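# Put cart bottle behind fridge bottle, close fridge door

## Task

A bottle already stands on a refrigerator shelf. Pick up the bottle on the cart and set it upright on that same shelf, right behind the first bottle, then close the refrigerator door completely. At the end both bottles must be upright, the cart must rest on its wheels, and nothing may rely on the robot holding it there. Failure if a glass bottle drops any real distance, if the door is swung open or shut violently, or if the robot tips over or ends up leaning.

## Robot and tools

ROBOT. A Hello Robot Stretch 4 with a single arm: an omni-wheel base, a lift sliding on a vertical mast, a telescoping arm that reaches straight forward, a wrist with yaw, pitch and roll, and a two-finger gripper. It stands about 1.6 m tall; the base edge is within 0.23 m of the base origin. Cameras: head_camera (420x560), head_left_camera and head_right_camera (fisheye, 420x672), and wrist_camera (616x392) on the gripper.

FRAMES. Base frame: origin on the floor below the base centre, x ahead, y to the left, z up. hand_pose is reported in it (the point between the open fingertips, URDF link pinch); with all wrist joints at 0 its axes line up with the base axes. The reported hand position may be a little off. The odometry frame is where the base frame was when the scene began.

execute_actions. Arguments: "actions", a list holding one action or none (empty just returns state and images), and "cameras", a list of camera names or "all" (omitted or null means all, [] means none). One action may contain "base", "joints", or both, plus optional "pace" and "contact_limits"; or it contains only {"end_of_arm": "enable_torque"}, which re-powers any wrist or gripper motor that shut off. Motions in one action start together.
- "base": exactly one key, each a relative move from where the base last reported itself: translate_m (metres, forward positive, -2 to 2), strafe_m (metres sideways, left positive, -2 to 2), rotate_rad (radians, counter-clockwise from above positive, -3.2 to 3.2).
- "joints": absolute targets by name: lift_m 0 to 1.2 m; arm_m 0 to 0.55 m extension; wrist_yaw_rad -1.134 to 4.276 (0 straight ahead, positive turns left, 3.14 tucked back, above 3.4 may hit the arm); wrist_pitch_rad -1.117 to 4.259 (0 level, 1.57 pointing down); wrist_roll_rad -1.117 to 4.259 (0 fingers level, positive is clockwise viewed from behind); gripper_m -0.038 to 0.141 m fingertip gap (negative squeezes tips together). Out-of-range joint targets are clipped and noted; any other bad value or unknown key rejects the call with no motion.
- "pace": "slow", "default", "fast" or "max" (base roughly 0.1/0.3/0.4/0.6 m/s and 1/2/3/4 rad/s; slower when the lift is high).
- "contact_limits": {"arm_m": v}, v from 0 (gentlest) to 0.75 (firmest), 0.5 if omitted; the arm stops when it pushes past this.
Joints or base left out of an action may still be working toward older targets.

wait: {"seconds": 0 to 10}; commands nothing, returns state and images.
zoom_image: {"camera": name, "region": [x0, y0, x1, y1]} in pixels of that camera's latest full image, top-left origin, at most 504 by 504.
read_manual: optional "section" (only "licences"); returns licence text and does nothing else.
finished_scene: {"scene": number}; closes the scene irreversibly after the last command has settled, reports success, and gives the next task. The goal must already hold and stay held.

RESULTS. The "pictures" line lists image order. base_status and joint_status: "done" (for the base, wheels turned the commanded amount, even if slipping); "off_target" (rested short, may keep pushing); "contact_stop_at_<key>" (blocked by something; that part goes slack, a slack lift can sag, slack wheels can roll); "limit_stop_at_<name>"; "limit_stop_at_own_body" (about to hit itself; lift and arm may go slack; likely when pitch is below -0.2 with roll under -0.4 or over 4); "limit_stop_at_tilt" (leaning over 6 degrees, drive parts go slack and ignore commands); "torque_fault" (a wrist or gripper motor overloaded and went limp until enable_torque). After a stop, the old target is dropped. on_its_own covers things not commanded by this call; "held at" there is the held target, not the position. lidar_m: 12 ranges in metres, 30-degree sectors starting straight ahead and going counter-clockwise (4th left, 7th behind, 10th right); "-" means nothing seen or closer than 0.25 m; glass and thin legs are often missed. wrist_depth_mm: 7x7 grid of depths, 100 to 2000 mm, row by row from top left; glass is invisible. base_odometry counts wheel turns, heading -3.142 to 3.142, left positive; a gap over about 0.1 rad between turned_by_wheels and turned_by_imu means a bump or slip. base_tilt in degrees (forward and right positive) carries a fixed bias of up to 1.5. motor_effort is percent of maximum, peak in brackets; wheel values positive mean turning right.

GRIPPING. Command a gap smaller than the object; a tighter value grips harder and pulls the object toward the wrist, opening pushes it out. Neither gripper_m nor "done" proves a hold; with a target of 0 or above, a firm grip shows as a change in gripper effort. Stuck fingertips on a surface: raise the lift.

CAUTIONS. To unfold at the start, send lift_m 0.4 and wrist_yaw_rad 0 together. Do not drive or turn with over 1 kg held and arm_m above 0.2, especially fast; steady high pushes or pulls can tip the robot. Keep the glass bottles from dropping, move the refrigerator door gently, avoid hard hits, torque faults and tipping. The scene keeps running while you reply; the robot holds its last command meanwhile. A stop reported in one call cancels your later calls in that same reply.

Each tool is called as a command line: name --argument value for each argument, lists and objects as JSON in quotes; but a table of rows of numbers goes row by row, as --pt "numbers of a row", without its own name.

## Session

execute_actions --actions '[]'

Scene clock: 0.00 s.
base_odometry: x=+0.000 y=+0.000 heading=+0.000 (m, m, rad; odometry frame)
turned_by_wheels: +0.000 (rad since the last result)
turned_by_imu: +0.000 (rad since the last result)
base_tilt: forward=+0.2 right=+0.0 (deg)
lidar_m: 1.58 0.74 0.80 1.15 1.43 1.55 1.10 1.08 3.05 1.35 1.99 2.12
base_status: not commanded
joint_positions: lift_m=+0.128 arm_m=-0.002 wrist_yaw_rad=+3.053 wrist_pitch_rad=-0.013 wrist_roll_rad=-0.018 gripper_m=+0.057
joint_status: not commanded
motor_effort: lift_m=+21 arm_m=+1 wrist_yaw_rad=+1 wrist_pitch_rad=-6 wrist_roll_rad=+0 gripper_m=-3 wheel_0=+0 wheel_1=+0 wheel_2=+1 (%)
hand_pose: x=-0.1111 y=+0.1127 z=+0.3100 quat_wxyz=(+0.044, +0.006, -0.009, +0.999) (m; base frame)
wrist_depth_mm: - 141 - - 1983 1537 1336 / 108 140 1499 - 1983 1576 1336 / 113 141 1308 - 1983 1576 1336 / 138 198 - - 1983 1537 1336 / 1430 1499 1308 - 1863 1576 1281 / 1042 1078 200 1060 204 1160 1182 / 741 294 798 - 768 768 798
pictures: head_camera, head_left_camera, head_right_camera, wrist_camera
Images, in order (width x height): head_camera 420x560, head_left_camera 420x672, head_right_camera 420x672, wrist_camera 616x392.

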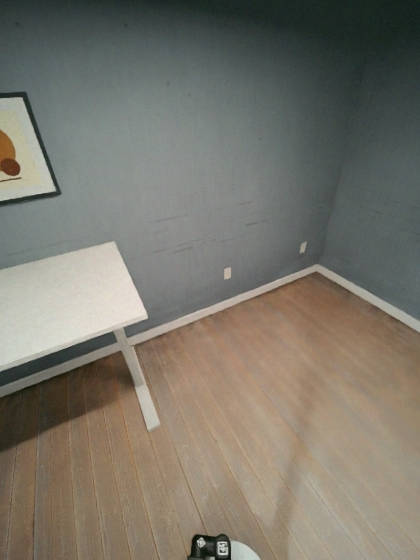

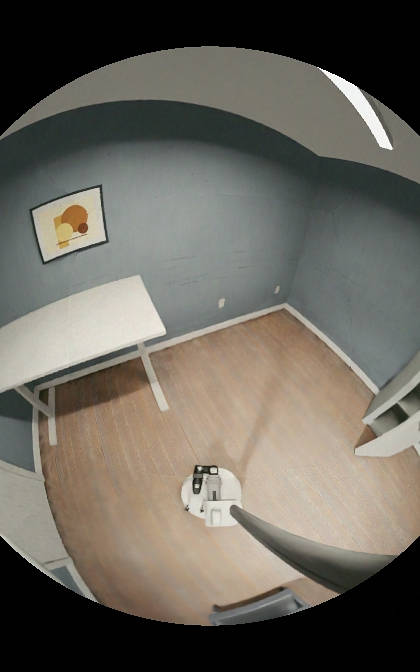

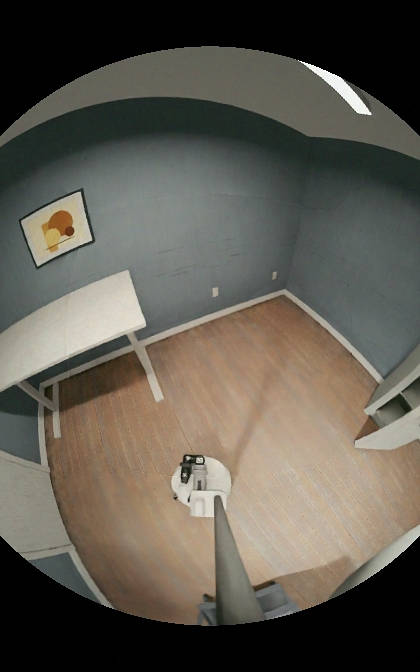

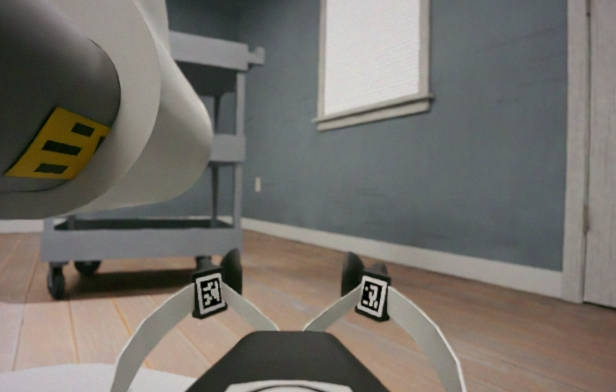

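Fridge right, cart behind. Turn right to see.

execute_actions --actions '[{"base":{"rotate_rad":-1.6}}]'

execute_actions --actions '[{"base":{"rotate_rad":-1.2}}]'

Scene clock: 5.33 s.
base_odometry: x=+0.000 y=+0.000 heading=-1.600 (m, m, rad; odometry frame)
turned_by_wheels: -1.600 (rad since the last result)
turned_by_imu: -1.588 (rad since the last result)
base_tilt: forward=+0.2 right=+0.1 (deg)
lidar_m: 1.36 1.74 2.16 1.59 0.76 0.81 1.15 1.43 1.54 1.12 1.09 3.15
base_status: done
joint_positions: lift_m=+0.128 arm_m=-0.002 wrist_yaw_rad=+3.053 wrist_pitch_rad=-0.013 wrist_roll_rad=-0.018 gripper_m=+0.057
joint_status: not commanded
motor_effort: lift_m=+21(21) arm_m=+0(0) wrist_yaw_rad=+1(1) wrist_pitch_rad=-5(6) wrist_roll_rad=-2(2) gripper_m=-2(2) wheel_0=+1(6) wheel_1=+0(6) wheel_2=+1(6) (%)
hand_pose: x=-0.1111 y=+0.1127 z=+0.3100 quat_wxyz=(+0.044, +0.006, -0.009, +0.999) (m; base frame)
wrist_depth_mm: - 141 1756 1537 1255 1255 1255 / 108 140 1756 1808 1863 1576 1336 / 113 141 1756 - 1983 1618 1397 / 137 198 1863 - 1983 1576 1397 / 1336 1537 1708 1921 1921 1618 1397 / 1042 1078 200 1060 203 1182 1205 / 741 296 798 - 778 778 798
pictures: head_camera, head_left_camera, head_right_camera, wrist_camera
camera_calibration (this result's frames):
wrist_camera: T_world_to_cam=[[0.103845, 0.993806, 0.0395592, -0.122442], [0.00932648, 0.0387995, -0.999203, 0.357292], [-0.99455, 0.104132, -0.00523956, 0.110993], [0, 0, 0, 1]] pos_world=[0.119771, 0.0962627, 0.362432]
Images, in order (width x height): head_camera 420x560, head_left_camera 420x672, head_right_camera 420x672, wrist_camera 616x392.

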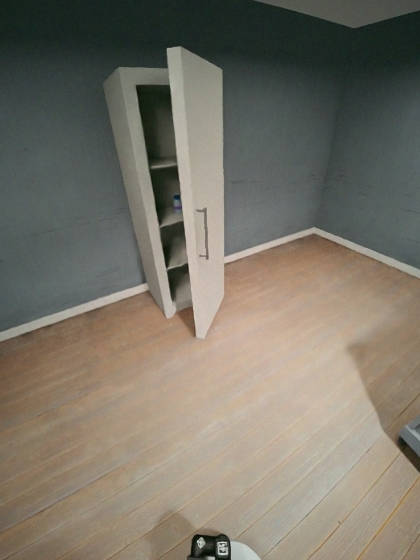

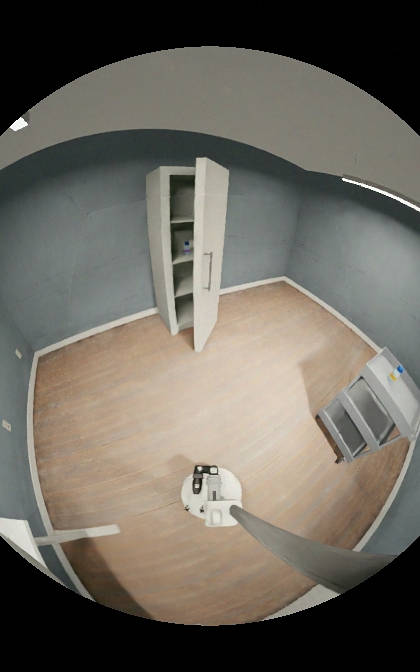

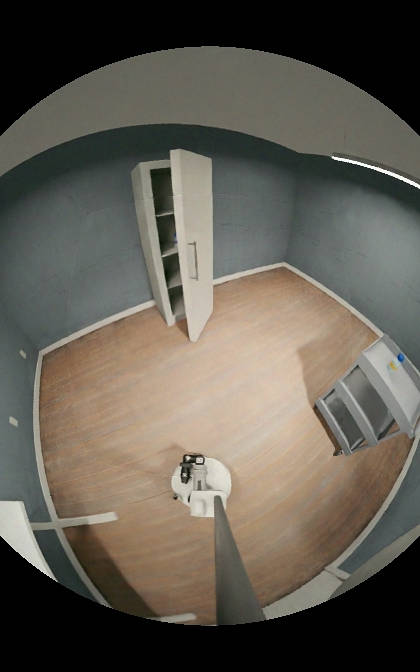

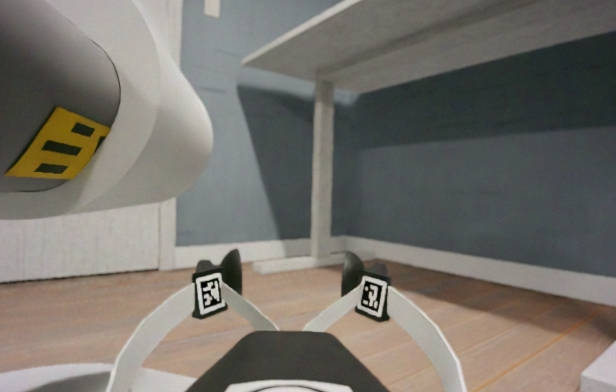

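Scene clock: 7.17 s.
base_odometry: x=+0.000 y=+0.000 heading=-2.800 (m, m, rad; odometry frame)
turned_by_wheels: -1.200 (rad since the last result)
turned_by_imu: -1.190 (rad since the last result)
base_tilt: forward=+0.2 right=-0.1 (deg)
lidar_m: 1.10 3.19 1.37 1.42 2.24 1.70 0.75 0.75 0.93 1.45 1.46 1.14
base_status: done
joint_positions: lift_m=+0.128 arm_m=-0.002 wrist_yaw_rad=+3.053 wrist_pitch_rad=-0.013 wrist_roll_rad=-0.018 gripper_m=+0.057
joint_status: not commanded
motor_effort: lift_m=+21(21) arm_m=+0(0) wrist_yaw_rad=+1(1) wrist_pitch_rad=-6(6) wrist_roll_rad=+1(0) gripper_m=-1(1) wheel_0=+1(7) wheel_1=+1(6) wheel_2=+1(6) (%)
hand_pose: x=-0.1111 y=+0.1127 z=+0.3100 quat_wxyz=(+0.044, +0.006, -0.009, +0.999) (m; base frame)
wrist_depth_mm: - 141 1537 1808 1921 - - / 108 141 1708 1808 1921 - - / 113 141 1661 1756 1921 - - / 137 198 1661 1808 1983 - - / 1464 1537 1708 1756 1921 - - / 1060 1060 201 1042 204 1160 1160 / 741 294 798 - 778 778 809
pictures: head_camera, head_left_camera, head_right_camera, wrist_camera
camera_calibration (this result's frames):
wrist_camera: T_world_to_cam=[[0.103846, 0.993806, 0.0395596, -0.122442], [0.00932653, 0.0387999, -0.999203, 0.357291], [-0.99455, 0.104132, -0.00523956, 0.110997], [0, 0, 0, 1]] pos_world=[0.119774, 0.0962627, 0.362432]
Images, in order (width x height): head_camera 420x560, head_left_camera 420x672, head_right_camera 420x672, wrist_camera 616x392.

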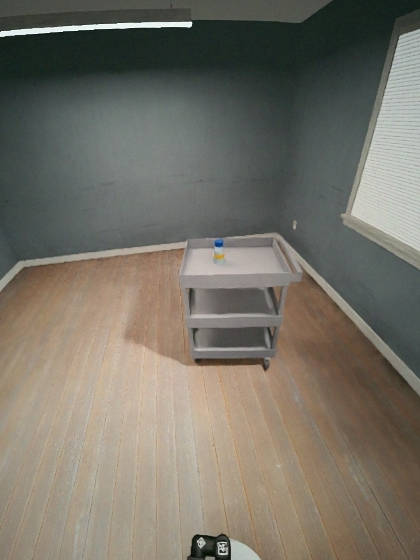

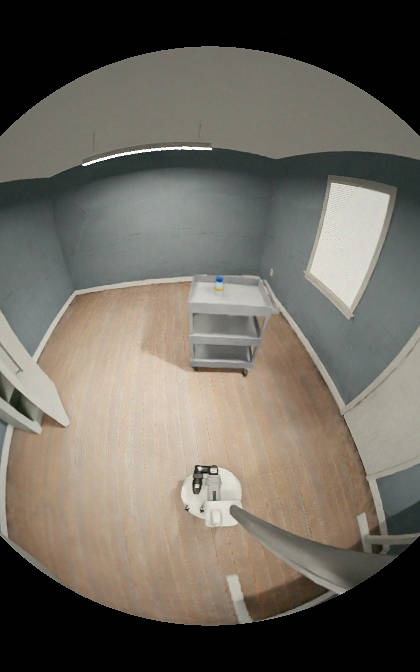

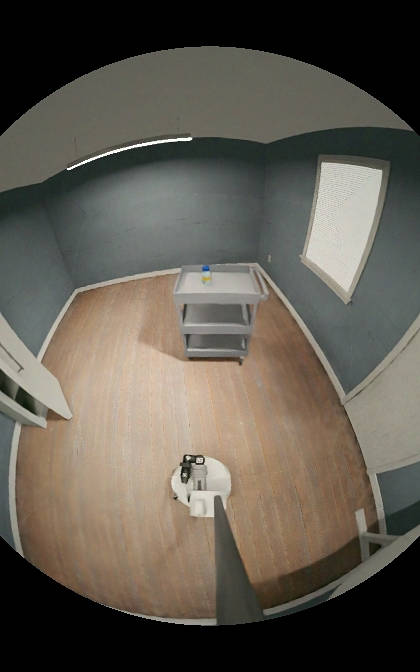

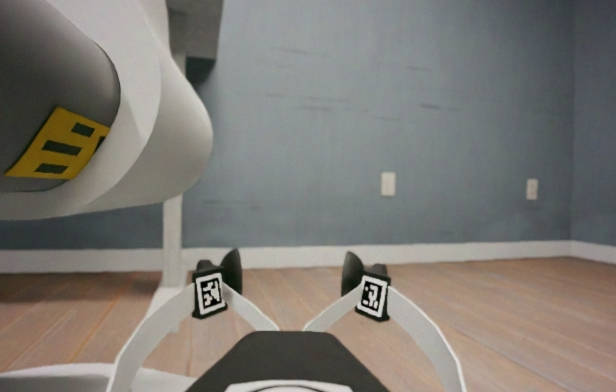

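execute_actions --actions '[{"base":{"translate_m":0.4},"joints":{"lift_m":0.75,"wrist_yaw_rad":0,"wrist_pitch_rad":0,"wrist_roll_rad":0,"gripper_m":0.13}}]'

Scene clock: 20.97 s.
base_odometry: x=-0.377 y=-0.134 heading=-2.800 (m, m, rad; odometry frame)
turned_by_wheels: +0.000 (rad since the last result)
turned_by_imu: -0.003 (rad since the last result)
base_tilt: forward=+0.2 right=+0.0 (deg)
lidar_m: 0.70 2.78 2.51 1.28 2.30 2.13 1.10 1.18 1.47 1.37 1.44 0.71
base_status: done
joint_positions: lift_m=+0.750 arm_m=-0.002 wrist_yaw_rad=+0.001 wrist_pitch_rad=+0.002 wrist_roll_rad=+0.000 gripper_m=+0.130
joint_status: all done
motor_effort: lift_m=+24(27) arm_m=+0(1) wrist_yaw_rad=-1(0) wrist_pitch_rad=-6(6) wrist_roll_rad=+3(3) gripper_m=-1(0) wheel_0=-1(6) wheel_1=-1(4) wheel_2=+0(8) (%)
hand_pose: x=+0.4570 y=-0.0873 z=+0.9274 quat_wxyz=(+1.000, +0.000, +0.001, +0.000) (m; base frame)
wrist_depth_mm: - - - - - 1983 1537 / - - - - - - 1576 / - - - - - - 1499 / - - - - - - 1537 / - 778 854 878 960 759 1464 / - 504 504 508 508 512 1397 / - - 976 - 991 1808 1499
pictures: head_camera, head_left_camera, head_right_camera, wrist_camera
camera_calibration (this result's frames):
wrist_camera: T_world_to_cam=[[-0.0141874, -0.999653, 0.02219, -0.111081], [-0.0214371, -0.021883, -0.999531, 0.985657], [0.99967, -0.0146565, -0.0211192, -0.207016], [0, 0, 0, 1]] pos_world=[0.226501, -0.0925075, 0.983287]
Images, in order (width x height): head_camera 420x560, head_left_camera 420x672, head_right_camera 420x672, wrist_camera 616x392.

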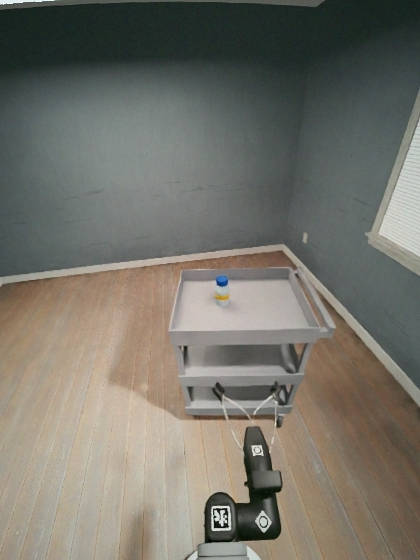

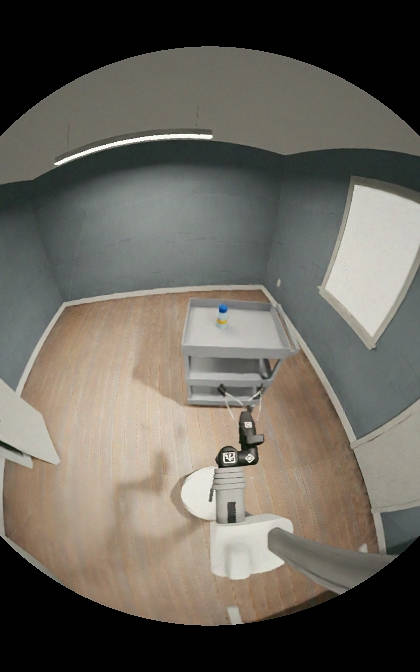

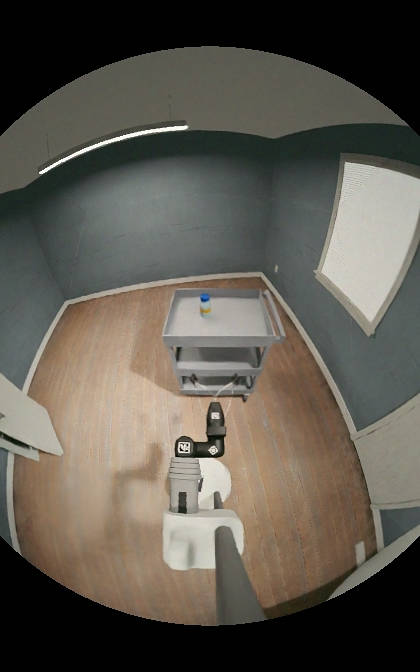

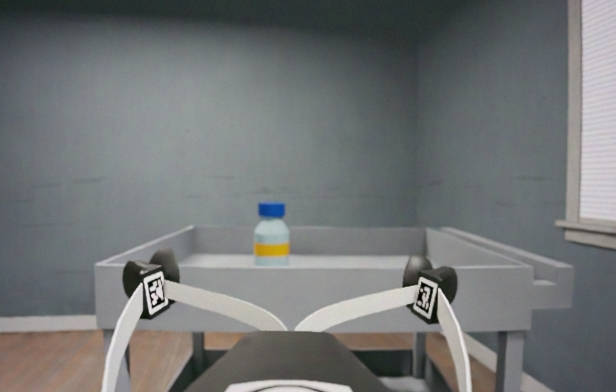

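execute_actions --actions '[{"base":{"strafe_m":0.065},"joints":{"lift_m":0.84,"wrist_pitch_rad":0.25}}]' --cameras '[]'

execute_actions --actions '[{"base":{"translate_m":0.15},"joints":{"arm_m":0.3}}]' --cameras '["head_camera","wrist_camera"]'

Scene clock: 39.40 s.
base_odometry: x=-0.355 y=-0.195 heading=-2.800 (m, m, rad; odometry frame)
turned_by_wheels: +0.000 (rad since the last result)
turned_by_imu: -0.001 (rad since the last result)
base_tilt: forward=+0.2 right=+0.0 (deg)
lidar_m: 0.71 2.80 2.41 1.23 2.27 2.18 1.16 1.17 1.48 1.46 1.51 0.73
base_status: done
joint_positions: lift_m=+0.840 arm_m=-0.002 wrist_yaw_rad=+0.000 wrist_pitch_rad=+0.252 wrist_roll_rad=+0.000 gripper_m=+0.130
joint_status: all done
motor_effort: lift_m=+23(23) arm_m=+0(0) wrist_yaw_rad=-1(1) wrist_pitch_rad=-5(2) wrist_roll_rad=+1(3) gripper_m=-1(1) wheel_0=+1(7) wheel_1=+0(8) wheel_2=-1(0) (%)
hand_pose: x=+0.4479 y=-0.0873 z=+0.9461 quat_wxyz=(+0.992, +0.000, +0.126, +0.000) (m; base frame)
wrist_depth_mm: - - - - - - 1618 / - - - - - - 1618 / - - - - - - 1618 / - - 842 768 960 809 1499 / - - 539 539 539 539 544 / 1808 580 931 1025 931 1756 1576 / 1464 1464 750 - 809 759 1499
pictures: none
No camera images: the call's "cameras" was empty. Leave "cameras" out to get every camera's image.

Scene clock: 41.43 s.
base_odometry: x=-0.496 y=-0.246 heading=-2.800 (m, m, rad; odometry frame)
turned_by_wheels: +0.000 (rad since the last result)
turned_by_imu: -0.001 (rad since the last result)
base_tilt: forward=+0.3 right=+0.0 (deg)
lidar_m: 0.53 2.65 2.44 1.22 2.25 2.29 1.30 1.32 1.57 1.43 1.45 0.58
base_status: done
joint_positions: lift_m=+0.840 arm_m=+0.298 wrist_yaw_rad=+0.000 wrist_pitch_rad=+0.252 wrist_roll_rad=+0.000 gripper_m=+0.130
joint_status: all done
motor_effort: lift_m=+23(23) arm_m=+9(8) wrist_yaw_rad=+1(0) wrist_pitch_rad=-5(6) wrist_roll_rad=+0(1) gripper_m=+1(1) wheel_0=+1(3) wheel_1=+0(5) wheel_2=+2(9) (%)
hand_pose: x=+0.7487 y=-0.0874 z=+0.9461 quat_wxyz=(+0.992, +0.000, +0.126, +0.000) (m; base frame)
wrist_depth_mm: 1756 1921 1983 - - 1983 1499 / 1863 1921 1983 - - - 1537 / 1983 1983 - - - - 1576 / - - - - - - 1537 / - 517 530 310 535 539 535 / 1756 357 407 304 410 455 455 / 297 351 368 - 359 359 366
pictures: head_camera, wrist_camera
camera_calibration (this result's frames):
wrist_camera: T_world_to_cam=[[-0.00865876, -0.999647, 0.0251269, -0.114395], [-0.26788, -0.0218906, -0.963204, 1.16077], [0.963413, -0.0150711, -0.267596, -0.237896], [0, 0, 0, 1]] pos_world=[0.539147, -0.0925306, 1.05727]
Images, in order (width x height): head_camera 420x560, wrist_camera 616x392.

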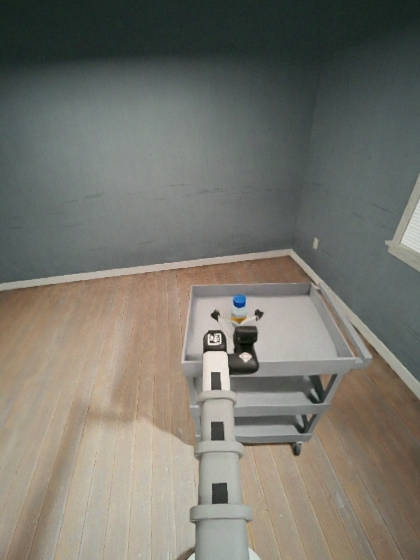

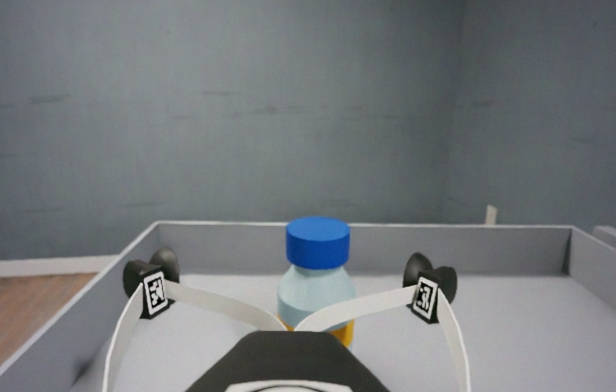

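execute_actions --actions '[{"base":{"strafe_m":-0.018},"joints":{"lift_m":0.77}}]' --cameras '[]'

execute_actions --actions '[{"joints":{"arm_m":0.4},"pace":"slow"}]' --cameras '["head_camera","wrist_camera"]'

Scene clock: 52.37 s.
base_odometry: x=-0.502 y=-0.229 heading=-2.800 (m, m, rad; odometry frame)
turned_by_wheels: +0.000 (rad since the last result)
turned_by_imu: -0.001 (rad since the last result)
base_tilt: forward=+0.3 right=+0.1 (deg)
lidar_m: 0.53 2.64 2.48 1.27 2.28 2.29 1.32 1.32 1.56 1.43 1.44 0.57
base_status: done
joint_positions: lift_m=+0.770 arm_m=+0.298 wrist_yaw_rad=+0.000 wrist_pitch_rad=+0.252 wrist_roll_rad=+0.000 gripper_m=+0.130
joint_status: all done
motor_effort: lift_m=+19(12) arm_m=+9(9) wrist_yaw_rad=+0(0) wrist_pitch_rad=-5(5) wrist_roll_rad=+1(2) gripper_m=+0(1) wheel_0=+1(5) wheel_1=-1(7) wheel_2=+0(2) (%)
hand_pose: x=+0.7487 y=-0.0874 z=+0.8765 quat_wxyz=(+0.992, +0.000, +0.126, +0.000) (m; base frame)
wrist_depth_mm: 1808 1863 1983 - - 1983 1464 / 1863 1921 - - - 1983 1499 / 1983 1921 - - - - 1537 / 1983 508 521 286 517 521 517 / 325 402 430 289 445 449 449 / 301 291 298 296 298 330 330 / 257 257 268 - 263 262 272
pictures: none
No camera images: the call's "cameras" was empty. Leave "cameras" out to get every camera's image.

Scene clock: 54.67 s.
base_odometry: x=-0.502 y=-0.229 heading=-2.800 (m, m, rad; odometry frame)
turned_by_wheels: +0.000 (rad since the last result)
turned_by_imu: -0.001 (rad since the last result)
base_tilt: forward=+0.2 right=+0.0 (deg)
lidar_m: 0.54 2.62 2.49 1.22 2.29 2.29 1.31 1.32 1.59 1.43 1.43 0.57
base_status: not commanded
joint_positions: lift_m=+0.770 arm_m=+0.398 wrist_yaw_rad=+0.000 wrist_pitch_rad=+0.252 wrist_roll_rad=+0.000 gripper_m=+0.130
joint_status: all done
motor_effort: lift_m=+19(19) arm_m=+9(9) wrist_yaw_rad=+0(1) wrist_pitch_rad=-5(5) wrist_roll_rad=-1(2) gripper_m=+1(0) wheel_0=+1(1) wheel_1=+0(0) wheel_2=+0(0) (%)
hand_pose: x=+0.8487 y=-0.0874 z=+0.8765 quat_wxyz=(+0.992, +0.000, +0.126, +0.000) (m; base frame)
wrist_depth_mm: 1756 1756 1921 1921 1983 1983 1464 / 1756 1863 1863 1983 - 1863 1499 / 1808 1921 - - - 1983 1499 / 1983 415 415 177 - 1808 1430 / 324 404 418 188 421 421 424 / 301 290 201 182 226 330 332 / 256 257 268 - 262 262 271
pictures: head_camera, wrist_camera
camera_calibration (this result's frames):
wrist_camera: T_world_to_cam=[[-0.00865884, -0.999647, 0.0251268, -0.11178], [-0.267882, -0.0218904, -0.963203, 1.12049], [0.963413, -0.0150712, -0.267598, -0.352862], [0, 0, 0, 1]] pos_world=[0.639143, -0.0925306, 0.987642]
Images, in order (width x height): head_camera 420x560, wrist_camera 616x392.

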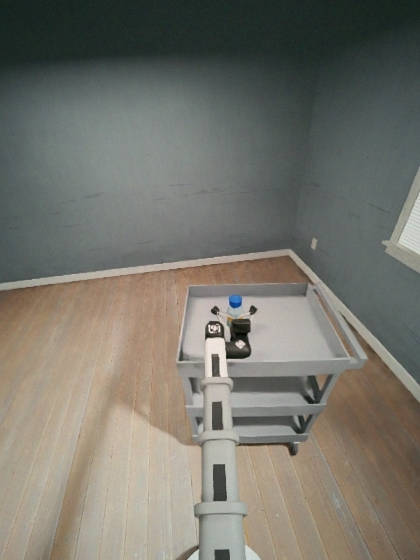

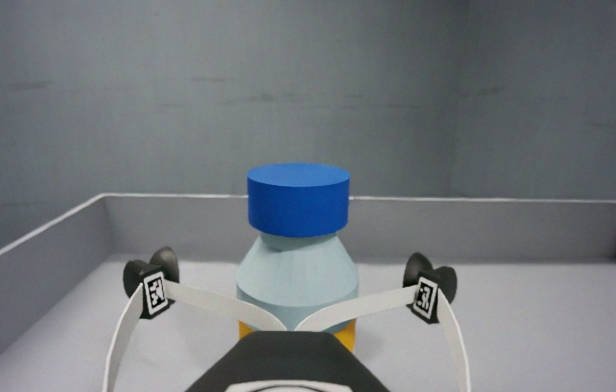

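execute_actions --actions '[{"joints":{"lift_m":0.75,"arm_m":0.385}}]' --cameras '[]'

execute_actions --actions '[{"joints":{"gripper_m":0.0}}]' --cameras '[]'

execute_actions --actions '[{"joints":{"lift_m":0.9}}]' --cameras '["head_camera","wrist_camera"]'

Scene clock: 61.00 s.
base_odometry: x=-0.502 y=-0.229 heading=-2.800 (m, m, rad; odometry frame)
turned_by_wheels: +0.000 (rad since the last result)
turned_by_imu: -0.001 (rad since the last result)
base_tilt: forward=+0.1 right=-0.1 (deg)
lidar_m: 0.54 2.66 2.47 1.25 2.26 2.31 1.33 1.33 1.56 1.40 1.46 0.56
base_status: not commanded
joint_positions: lift_m=+0.750 arm_m=+0.387 wrist_yaw_rad=+0.000 wrist_pitch_rad=+0.252 wrist_roll_rad=+0.000 gripper_m=+0.130
joint_status: all done
motor_effort: lift_m=+19(19) arm_m=-8(8) wrist_yaw_rad=+0(1) wrist_pitch_rad=-5(5) wrist_roll_rad=+2(1) gripper_m=+1(1) wheel_0=+1(0) wheel_1=-1(1) wheel_2=+0(0) (%)
hand_pose: x=+0.8368 y=-0.0874 z=+0.8565 quat_wxyz=(+0.992, +0.000, +0.126, +0.000) (m; base frame)
wrist_depth_mm: 1756 1808 1863 1983 1983 1921 1499 / 1756 1863 1921 - - 1983 1464 / 1808 1921 1983 187 - 1983 1537 / 1863 421 424 193 424 424 430 / 315 382 366 190 397 399 402 / 278 259 220 193 267 294 294 / 229 229 240 - 234 234 243
pictures: none
No camera images: the call's "cameras" was empty. Leave "cameras" out to get every camera's image.

Scene clock: 63.20 s.
base_odometry: x=-0.502 y=-0.229 heading=-2.800 (m, m, rad; odometry frame)
turned_by_wheels: +0.000 (rad since the last result)
turned_by_imu: -0.001 (rad since the last result)
base_tilt: forward=+0.2 right=+0.0 (deg)
lidar_m: 0.52 2.64 2.50 1.26 2.27 2.30 1.25 1.33 1.58 1.42 1.43 0.57
base_status: not commanded
joint_positions: lift_m=+0.750 arm_m=+0.387 wrist_yaw_rad=+0.000 wrist_pitch_rad=+0.257 wrist_roll_rad=+0.000 gripper_m=+0.001
joint_status: all done
motor_effort: lift_m=+20(20) arm_m=-9(8) wrist_yaw_rad=+2(5) wrist_pitch_rad=-18(19) wrist_roll_rad=+0(2) gripper_m=-24(22) wheel_0=+0(1) wheel_1=-1(1) wheel_2=+0(0) (%)
hand_pose: x=+0.8365 y=-0.0875 z=+0.8550 quat_wxyz=(+0.992, +0.000, +0.128, +0.000) (m; base frame)
wrist_depth_mm: 1756 1808 1921 1921 - 1983 1499 / 1808 1808 1983 - - - 1499 / 1808 1983 - 164 - 1983 1537 / 1138 418 418 170 424 427 430 / 315 373 197 169 387 387 387 / 276 176 183 175 185 287 287 / 220 225 226 - 229 228 236
pictures: none
No camera images: the call's "cameras" was empty. Leave "cameras" out to get every camera's image.

Scene clock: 64.90 s.
base_odometry: x=-0.502 y=-0.229 heading=-2.800 (m, m, rad; odometry frame)
turned_by_wheels: +0.000 (rad since the last result)
turned_by_imu: +0.000 (rad since the last result)
base_tilt: forward=+0.2 right=-0.1 (deg)
lidar_m: 0.54 2.63 2.52 1.23 2.29 2.29 1.31 1.32 1.58 1.43 1.45 0.58
base_status: not commanded
joint_positions: lift_m=+0.900 arm_m=+0.387 wrist_yaw_rad=+0.000 wrist_pitch_rad=+0.257 wrist_roll_rad=+0.000 gripper_m=+0.001
joint_status: all done
motor_effort: lift_m=+26(24) arm_m=-9(9) wrist_yaw_rad=+1(1) wrist_pitch_rad=-19(21) wrist_roll_rad=+3(0) gripper_m=-22(22) wheel_0=+0(0) wheel_1=-1(1) wheel_2=+0(0) (%)
hand_pose: x=+0.8365 y=-0.0875 z=+1.0046 quat_wxyz=(+0.992, +0.000, +0.128, +0.000) (m; base frame)
wrist_depth_mm: 1708 1808 1863 1983 - 1921 1464 / 1756 1863 1983 1983 - 1921 1499 / 1863 1921 - 164 - - 1499 / 1921 - - 171 - - 1499 / 1983 - 197 169 - - 1499 / 1863 175 183 174 185 466 473 / 1464 427 430 - 436 436 452
pictures: head_camera, wrist_camera
camera_calibration (this result's frames):
wrist_camera: T_world_to_cam=[[-0.00889078, -0.999645, 0.025122, -0.115001], [-0.272516, -0.0217498, -0.961905, 1.24318], [0.96211, -0.0153982, -0.272225, -0.301073], [0, 0, 0, 1]] pos_world=[0.627428, -0.0925571, 1.11675]
Images, in order (width x height): head_camera 420x560, wrist_camera 616x392.

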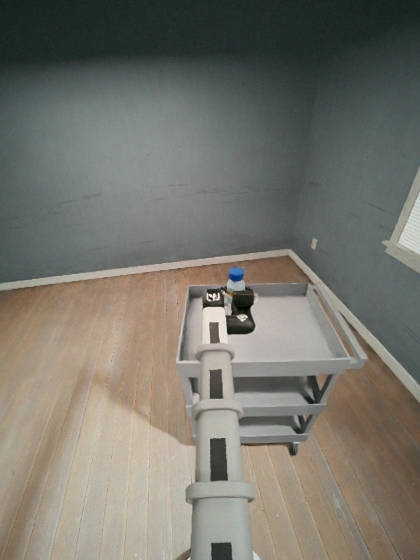

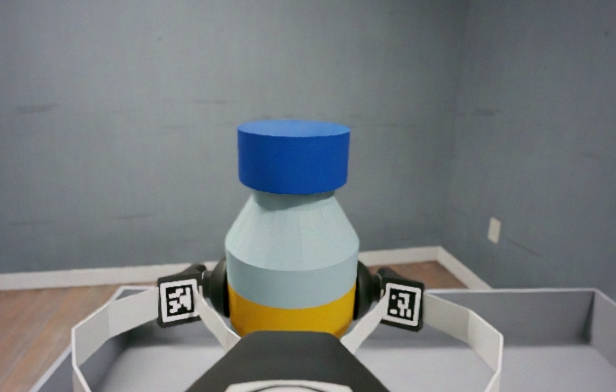

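execute_actions --actions '[{"joints":{"lift_m":0.95,"arm_m":0.0}}]' --cameras '[]'

execute_actions --actions '[{"base":{"rotate_rad":1.6}}]'

Scene clock: 74.00 s.
base_odometry: x=-0.502 y=-0.229 heading=-2.800 (m, m, rad; odometry frame)
turned_by_wheels: +0.000 (rad since the last result)
turned_by_imu: -0.001 (rad since the last result)
base_tilt: forward=+0.2 right=+0.0 (deg)
lidar_m: 0.39 2.63 2.49 1.24 2.30 2.31 1.31 1.34 1.56 1.42 1.45 0.41
base_status: not commanded
joint_positions: lift_m=+0.950 arm_m=+0.002 wrist_yaw_rad=+0.000 wrist_pitch_rad=+0.257 wrist_roll_rad=+0.000 gripper_m=+0.001
joint_status: all done
motor_effort: lift_m=+26(26) arm_m=-9(10) wrist_yaw_rad=+1(0) wrist_pitch_rad=-20(20) wrist_roll_rad=+2(1) gripper_m=-23(23) wheel_0=+0(1) wheel_1=-1(1) wheel_2=+0(0) (%)
hand_pose: x=+0.4515 y=-0.0875 z=+1.0545 quat_wxyz=(+0.992, +0.000, +0.128, +0.000) (m; base frame)
wrist_depth_mm: - - - - - - 1499 / - - - - - - 1537 / - - - 164 - - 1537 / - - - 171 - - 1576 / - - 198 169 854 778 1576 / - 176 182 174 185 615 544 / 1618 421 413 - 421 415 466
pictures: none
No camera images: the call's "cameras" was empty. Leave "cameras" out to get every camera's image.

Scene clock: 76.20 s.
base_odometry: x=-0.502 y=-0.229 heading=-1.200 (m, m, rad; odometry frame)
turned_by_wheels: +1.600 (rad since the last result)
turned_by_imu: +1.586 (rad since the last result)
base_tilt: forward=+0.2 right=+0.0 (deg)
lidar_m: 0.38 2.27 2.27 1.29 1.35 1.56 1.43 1.44 0.53 0.51 2.66 0.44
base_status: done
joint_positions: lift_m=+0.950 arm_m=+0.002 wrist_yaw_rad=+0.001 wrist_pitch_rad=+0.257 wrist_roll_rad=+0.000 gripper_m=+0.001
joint_status: not commanded
motor_effort: lift_m=+25(25) arm_m=-9(9) wrist_yaw_rad=-1(1) wrist_pitch_rad=-19(20) wrist_roll_rad=+1(0) gripper_m=-24(23) wheel_0=+0(5) wheel_1=+0(6) wheel_2=-2(6) (%)
hand_pose: x=+0.4515 y=-0.0873 z=+1.0545 quat_wxyz=(+0.992, +0.000, +0.128, +0.000) (m; base frame)
wrist_depth_mm: 1756 1808 1025 1182 - - - / 1863 1863 1098 1255 - - - / 1983 - 1098 165 - - - / - - 1160 171 - - - / - - 197 169 - - - / 1921 176 183 175 185 - - / 1576 1618 1576 - 1661 1618 1661
pictures: head_camera, head_left_camera, head_right_camera, wrist_camera
camera_calibration (this result's frames):
wrist_camera: T_world_to_cam=[[-0.00816119, -0.999651, 0.025119, -0.119802], [-0.272591, -0.0219445, -0.96188, 1.18635], [0.962095, -0.0146973, -0.272317, 0.0830454], [0, 0, 0, 1]] pos_world=[0.242513, -0.0925063, 1.16675]
Images, in order (width x height): head_camera 420x560, head_left_camera 420x672, head_right_camera 420x672, wrist_camera 616x392.

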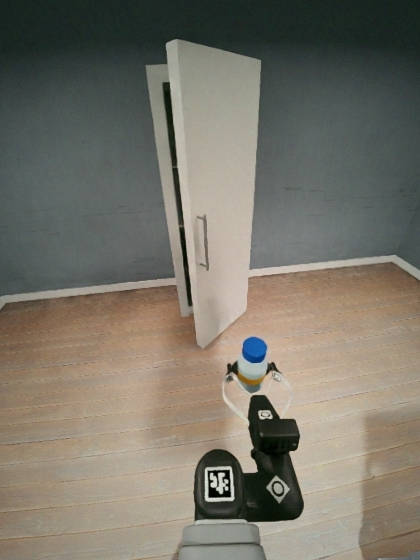

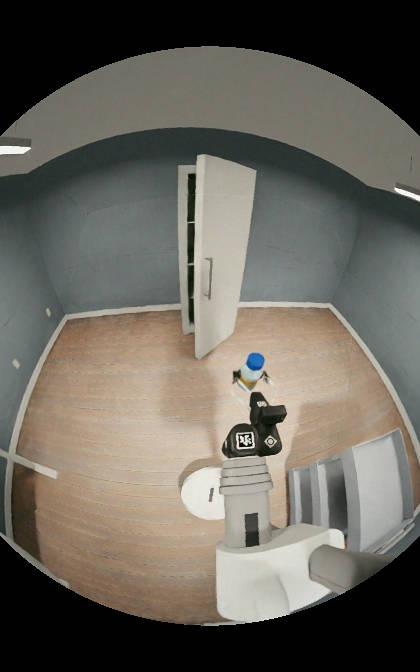

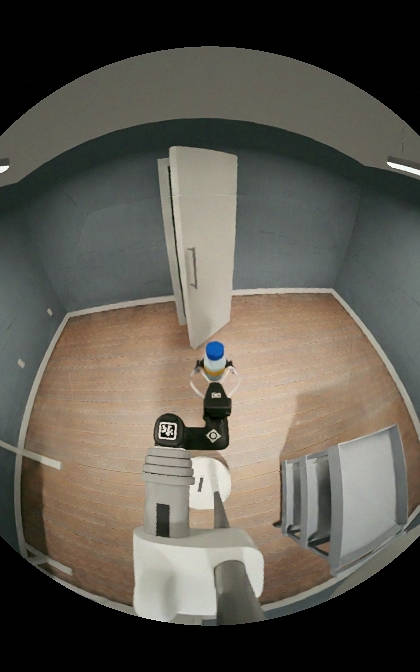

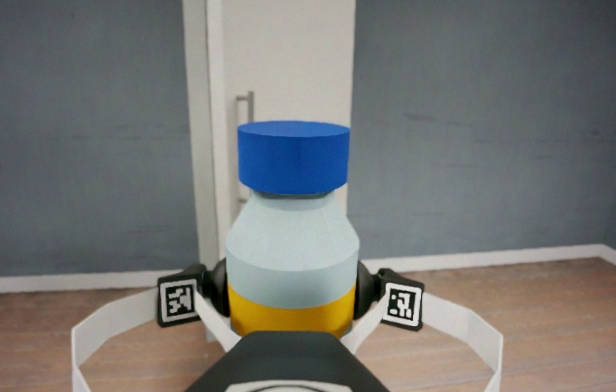

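execute_actions --actions '[{"base":{"strafe_m":0.35}}]' --cameras '[]'

execute_actions --actions '[{"base":{"translate_m":0.7},"joints":{"wrist_yaw_rad":0.8}}]' --cameras '["head_camera","head_left_camera"]'

Scene clock: 87.73 s.
base_odometry: x=-0.176 y=-0.102 heading=-1.200 (m, m, rad; odometry frame)
turned_by_wheels: +0.000 (rad since the last result)
turned_by_imu: +0.000 (rad since the last result)
base_tilt: forward=+0.2 right=+0.0 (deg)
lidar_m: 0.36 2.25 1.90 0.96 0.96 1.27 1.44 1.49 0.94 0.87 3.03 0.43
base_status: done
joint_positions: lift_m=+0.950 arm_m=+0.002 wrist_yaw_rad=+0.000 wrist_pitch_rad=+0.257 wrist_roll_rad=+0.000 gripper_m=+0.001
joint_status: not commanded
motor_effort: lift_m=+26(26) arm_m=-9(9) wrist_yaw_rad=+0(1) wrist_pitch_rad=-19(20) wrist_roll_rad=+0(1) gripper_m=-24(23) wheel_0=-1(9) wheel_1=-2(7) wheel_2=-1(1) (%)
hand_pose: x=+0.4515 y=-0.0874 z=+1.0545 quat_wxyz=(+0.992, +0.000, +0.128, +0.000) (m; base frame)
wrist_depth_mm: 1708 1863 1808 1708 1118 - - / 1756 1808 1983 1863 1160 - - / 1921 1921 1983 165 1255 - - / 1983 - - 170 1336 - - / - - 198 169 1430 - - / 1983 176 183 174 185 - - / 1618 1576 1618 - 1537 1618 1661
pictures: none
No camera images: the call's "cameras" was empty. Leave "cameras" out to get every camera's image.

Scene clock: 91.57 s.
base_odometry: x=+0.077 y=-0.754 heading=-1.200 (m, m, rad; odometry frame)
turned_by_wheels: +0.000 (rad since the last result)
turned_by_imu: -0.003 (rad since the last result)
base_tilt: forward=+0.1 right=-0.1 (deg)
lidar_m: 0.39 0.37 1.93 1.81 1.21 1.39 2.13 1.24 1.08 2.88 2.52 0.61
base_status: done
joint_positions: lift_m=+0.950 arm_m=+0.001 wrist_yaw_rad=+0.800 wrist_pitch_rad=+0.257 wrist_roll_rad=+0.000 gripper_m=+0.001
joint_status: all done
motor_effort: lift_m=+25(25) arm_m=-8(8) wrist_yaw_rad=+1(12) wrist_pitch_rad=-19(20) wrist_roll_rad=+2(4) gripper_m=-23(24) wheel_0=-1(6) wheel_1=+1(5) wheel_2=+2(9) (%)
hand_pose: x=+0.4295 y=+0.1392 z=+1.0545 quat_wxyz=(+0.913, -0.050, +0.118, +0.386) (m; base frame)
wrist_depth_mm: 1537 1863 1808 1464 1281 1118 1008 / 1576 1863 1921 1537 1308 1138 1042 / 1618 1983 1921 164 1366 1160 1060 / 1708 - - 171 1430 1229 1078 / 1708 - 197 169 1430 1255 1118 / 1756 176 183 175 185 1255 1160 / 1618 1618 1618 - 1537 1308 1160
pictures: head_camera, head_left_camera
Images, in order (width x height): head_camera 420x560, head_left_camera 420x672.

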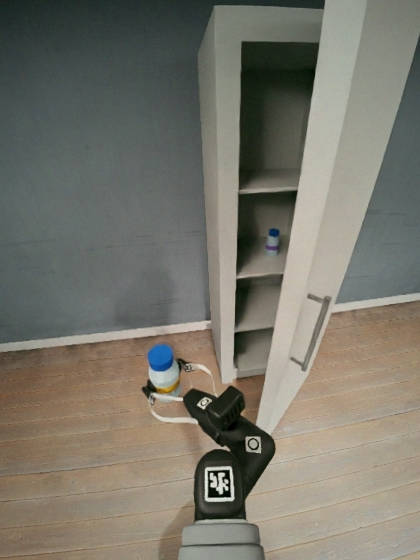

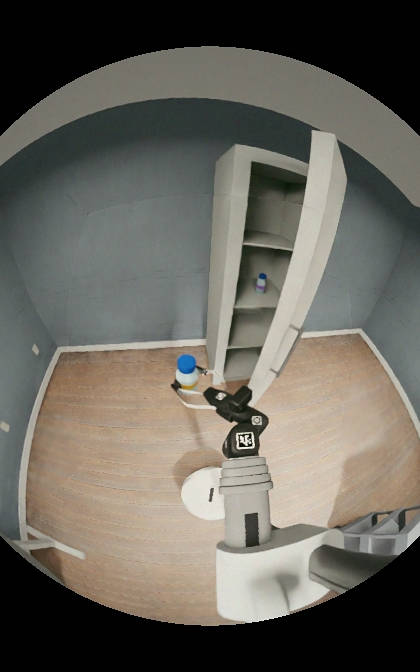

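execute_actions --actions '[{"base":{"strafe_m":0.05},"joints":{"wrist_yaw_rad":1.7}}]' --cameras '[]'

execute_actions --actions '[{"base":{"translate_m":0.62}}]' --cameras '["head_camera","head_right_camera"]'

Scene clock: 114.87 s.
base_odometry: x=+0.124 y=-0.736 heading=-1.200 (m, m, rad; odometry frame)
turned_by_wheels: +0.000 (rad since the last result)
turned_by_imu: -0.001 (rad since the last result)
base_tilt: forward=+0.2 right=-0.1 (deg)
lidar_m: 0.97 0.33 0.30 1.77 1.17 1.30 2.18 1.33 1.13 2.93 2.48 0.63
base_status: done
joint_positions: lift_m=+0.950 arm_m=+0.001 wrist_yaw_rad=+1.700 wrist_pitch_rad=+0.257 wrist_roll_rad=+0.000 gripper_m=+0.001
joint_status: all done
motor_effort: lift_m=+26(25) arm_m=-8(8) wrist_yaw_rad=+2(12) wrist_pitch_rad=-20(20) wrist_roll_rad=+1(2) gripper_m=-22(24) wheel_0=+2(5) wheel_1=-2(7) wheel_2=+0(1) (%)
hand_pose: x=+0.2232 y=+0.2879 z=+1.0546 quat_wxyz=(+0.655, -0.096, +0.084, +0.745) (m; base frame)
wrist_depth_mm: 1618 1618 1576 1618 1618 1661 1661 / 1661 1661 1708 1756 1708 1756 1708 / 1708 1808 1756 165 1808 1808 1756 / 1756 1808 1863 171 1863 1863 1756 / 1863 1921 197 169 1921 1983 1863 / 1921 176 183 175 185 - 1756 / 1576 1618 1618 - 1661 1618 1661
pictures: none
No camera images: the call's "cameras" was empty. Leave "cameras" out to get every camera's image.

Scene clock: 118.43 s.
base_odometry: x=+0.349 y=-1.314 heading=-1.200 (m, m, rad; odometry frame)
turned_by_wheels: +0.000 (rad since the last result)
turned_by_imu: -0.002 (rad since the last result)
base_tilt: forward=+0.1 right=+0.0 (deg)
lidar_m: 0.37 0.34 0.28 1.82 1.85 1.63 2.78 1.52 1.70 0.25 0.30 0.37
base_status: done
joint_positions: lift_m=+0.950 arm_m=+0.001 wrist_yaw_rad=+1.700 wrist_pitch_rad=+0.257 wrist_roll_rad=+0.000 gripper_m=+0.001
joint_status: not commanded
motor_effort: lift_m=+25(25) arm_m=-8(8) wrist_yaw_rad=+1(1) wrist_pitch_rad=-19(20) wrist_roll_rad=+0(2) gripper_m=-23(24) wheel_0=+0(3) wheel_1=-1(3) wheel_2=+1(8) (%)
hand_pose: x=+0.2232 y=+0.2880 z=+1.0546 quat_wxyz=(+0.655, -0.096, +0.084, +0.745) (m; base frame)
wrist_depth_mm: 1661 1708 1661 1708 1808 1336 931 / 1756 1808 1756 1808 1808 1336 931 / 1863 1808 1863 164 1921 1336 931 / 1921 1921 1921 171 1921 1366 946 / 1983 - 198 169 - 1366 960 / 1983 176 183 175 185 1182 931 / 1618 1661 1618 - 1618 1160 917
pictures: head_camera, head_right_camera
Images, in order (width x height): head_camera 420x560, head_right_camera 420x672.

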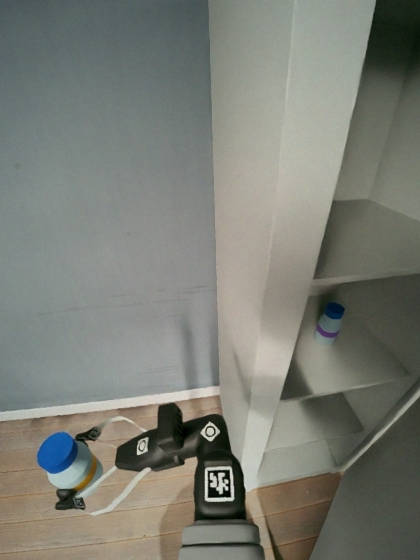

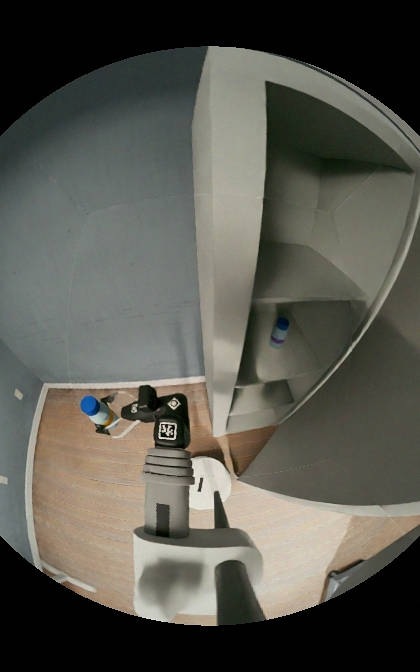

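execute_actions --actions '[{"base":{"strafe_m":-0.25},"pace":"slow"}]' --cameras '["head_camera","head_right_camera"]'

Scene clock: 127.97 s.
base_odometry: x=+0.116 y=-1.405 heading=-1.200 (m, m, rad; odometry frame)
turned_by_wheels: +0.000 (rad since the last result)
turned_by_imu: -0.003 (rad since the last result)
base_tilt: forward=+0.2 right=+0.0 (deg)
lidar_m: 0.34 0.35 0.29 2.09 1.95 1.77 2.78 1.40 0.32 0.32 0.35 0.42
base_status: done
joint_positions: lift_m=+0.950 arm_m=+0.001 wrist_yaw_rad=+1.700 wrist_pitch_rad=+0.257 wrist_roll_rad=+0.000 gripper_m=+0.001
joint_status: not commanded
motor_effort: lift_m=+25(25) arm_m=-9(8) wrist_yaw_rad=+1(2) wrist_pitch_rad=-20(21) wrist_roll_rad=+0(1) gripper_m=-25(24) wheel_0=+0(11) wheel_1=-1(9) wheel_2=+0(7) (%)
hand_pose: x=+0.2231 y=+0.2880 z=+1.0546 quat_wxyz=(+0.655, -0.096, +0.084, +0.745) (m; base frame)
wrist_depth_mm: 1921 1921 1921 1921 1983 1430 976 / 1983 - 1983 - - 1430 976 / - - - 165 - 1430 976 / - - - 171 - 1397 991 / - - 198 169 - 1397 976 / - 176 183 174 185 1205 976 / 1576 1618 1618 - 1618 1205 960
pictures: head_camera, head_right_camera
Images, in order (width x height): head_camera 420x560, head_right_camera 420x672.

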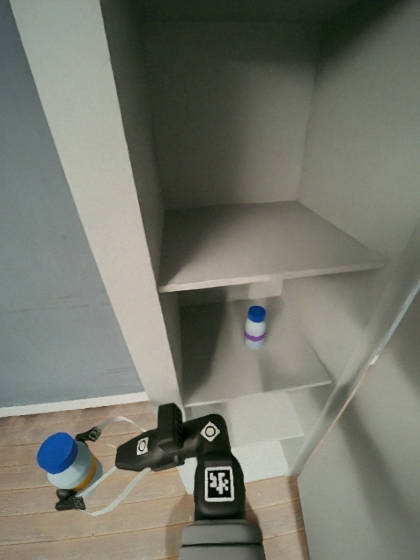

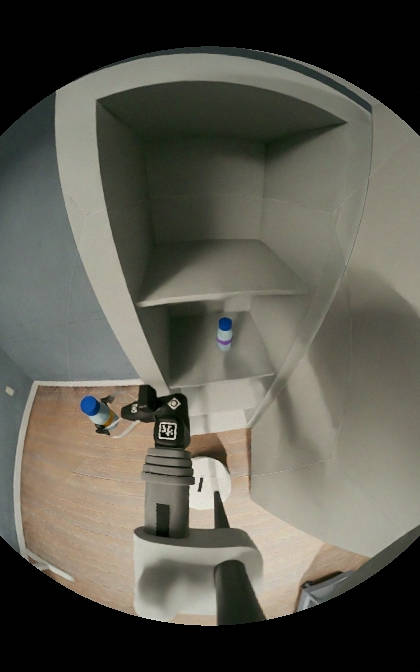

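execute_actions --actions '[{"base":{"translate_m":-0.2}}]' --cameras '[]'

execute_actions --actions '[{"base":{"rotate_rad":0.15},"joints":{"wrist_yaw_rad":0.0,"lift_m":0.92}}]'

Scene clock: 146.00 s.
base_odometry: x=+0.043 y=-1.218 heading=-1.200 (m, m, rad; odometry frame)
turned_by_wheels: +0.000 (rad since the last result)
turned_by_imu: -0.001 (rad since the last result)
base_tilt: forward=+0.1 right=-0.1 (deg)
lidar_m: 0.56 0.33 0.30 2.06 1.66 1.73 2.57 1.23 1.45 0.40 0.42 0.55
base_status: done
joint_positions: lift_m=+0.950 arm_m=+0.001 wrist_yaw_rad=+1.700 wrist_pitch_rad=+0.257 wrist_roll_rad=+0.000 gripper_m=+0.001
joint_status: not commanded
motor_effort: lift_m=+25(25) arm_m=-8(9) wrist_yaw_rad=+0(1) wrist_pitch_rad=-19(20) wrist_roll_rad=+2(1) gripper_m=-24(23) wheel_0=+0(5) wheel_1=+0(4) wheel_2=-2(8) (%)
hand_pose: x=+0.2231 y=+0.2880 z=+1.0546 quat_wxyz=(+0.654, -0.096, +0.084, +0.745) (m; base frame)
wrist_depth_mm: 1921 1921 1921 1921 1863 1808 1255 / 1983 1921 1983 1983 1983 1863 1229 / - - - 165 - 1808 1255 / - - - 170 - 1921 1281 / - - 197 169 - 1808 1255 / 1921 176 183 174 185 1576 1229 / 1618 1661 1618 - 1618 1576 1255
pictures: none
No camera images: the call's "cameras" was empty. Leave "cameras" out to get every camera's image.

Scene clock: 147.57 s.
base_odometry: x=+0.043 y=-1.218 heading=-1.050 (m, m, rad; odometry frame)
turned_by_wheels: +0.150 (rad since the last result)
turned_by_imu: +0.148 (rad since the last result)
base_tilt: forward=+0.2 right=+0.0 (deg)
lidar_m: 0.40 1.20 1.68 2.07 1.66 1.93 2.55 1.22 2.71 0.40 0.44 0.42
base_status: done
joint_positions: lift_m=+0.920 arm_m=+0.001 wrist_yaw_rad=+0.000 wrist_pitch_rad=+0.257 wrist_roll_rad=+0.000 gripper_m=+0.001
joint_status: all done
motor_effort: lift_m=+21(24) arm_m=-8(9) wrist_yaw_rad=+1(7) wrist_pitch_rad=-20(20) wrist_roll_rad=+0(1) gripper_m=-23(23) wheel_0=+0(5) wheel_1=+1(3) wheel_2=-1(5) (%)
hand_pose: x=+0.4514 y=-0.0874 z=+1.0249 quat_wxyz=(+0.992, +0.000, +0.128, +0.000) (m; base frame)
wrist_depth_mm: 854 329 418 741 732 707 500 / 878 342 430 768 759 715 488 / 917 364 359 164 788 715 488 / 960 379 377 171 585 661 484 / 1008 1008 198 169 521 521 459 / 1060 176 183 175 185 430 445 / 1118 1118 427 - 842 609 492
pictures: head_camera, head_left_camera, head_right_camera, wrist_camera
camera_calibration (this result's frames):
wrist_camera: T_world_to_cam=[[-0.00857033, -0.999648, 0.0251083, -0.118977], [-0.272614, -0.0218224, -0.961876, 1.15783], [0.962085, -0.0150885, -0.272331, 0.0750657], [0, 0, 0, 1]] pos_world=[0.242402, -0.0925355, 1.13712]
Images, in order (width x height): head_camera 420x560, head_left_camera 420x672, head_right_camera 420x672, wrist_camera 616x392.

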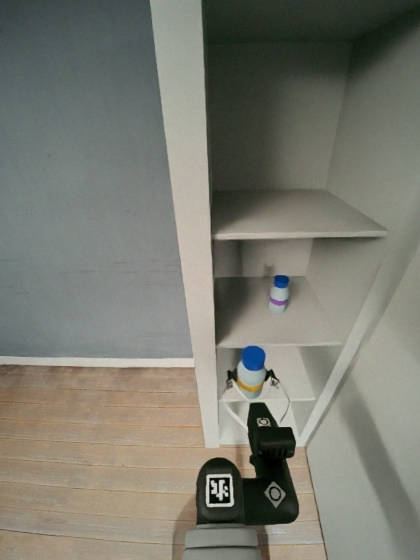

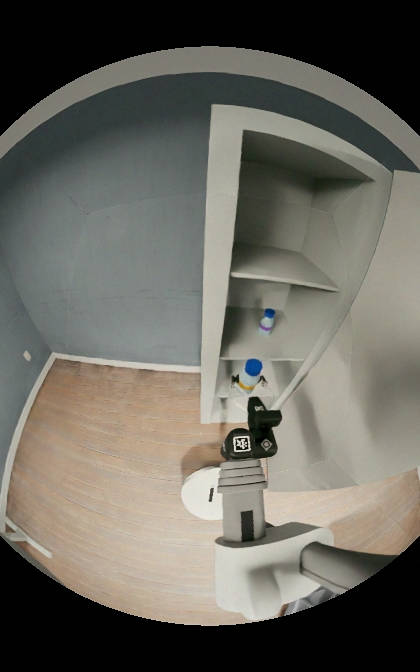

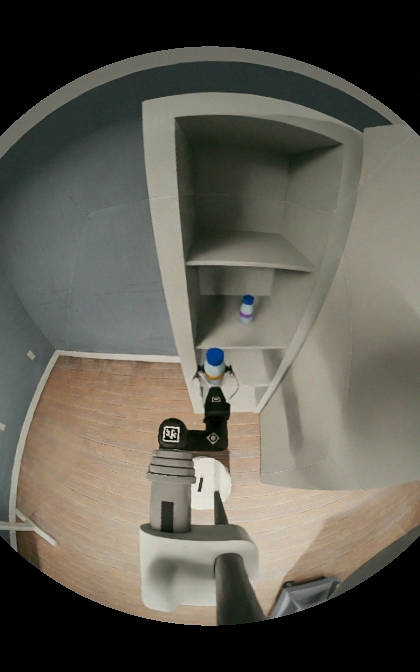

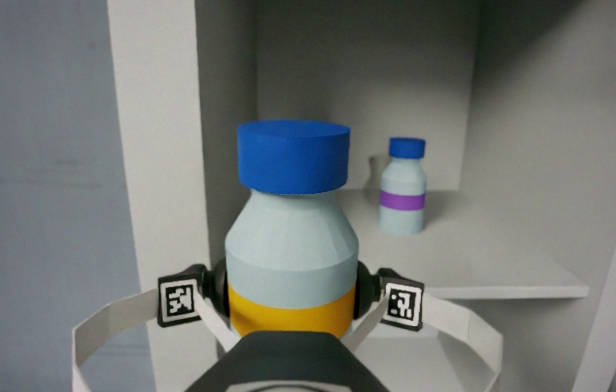

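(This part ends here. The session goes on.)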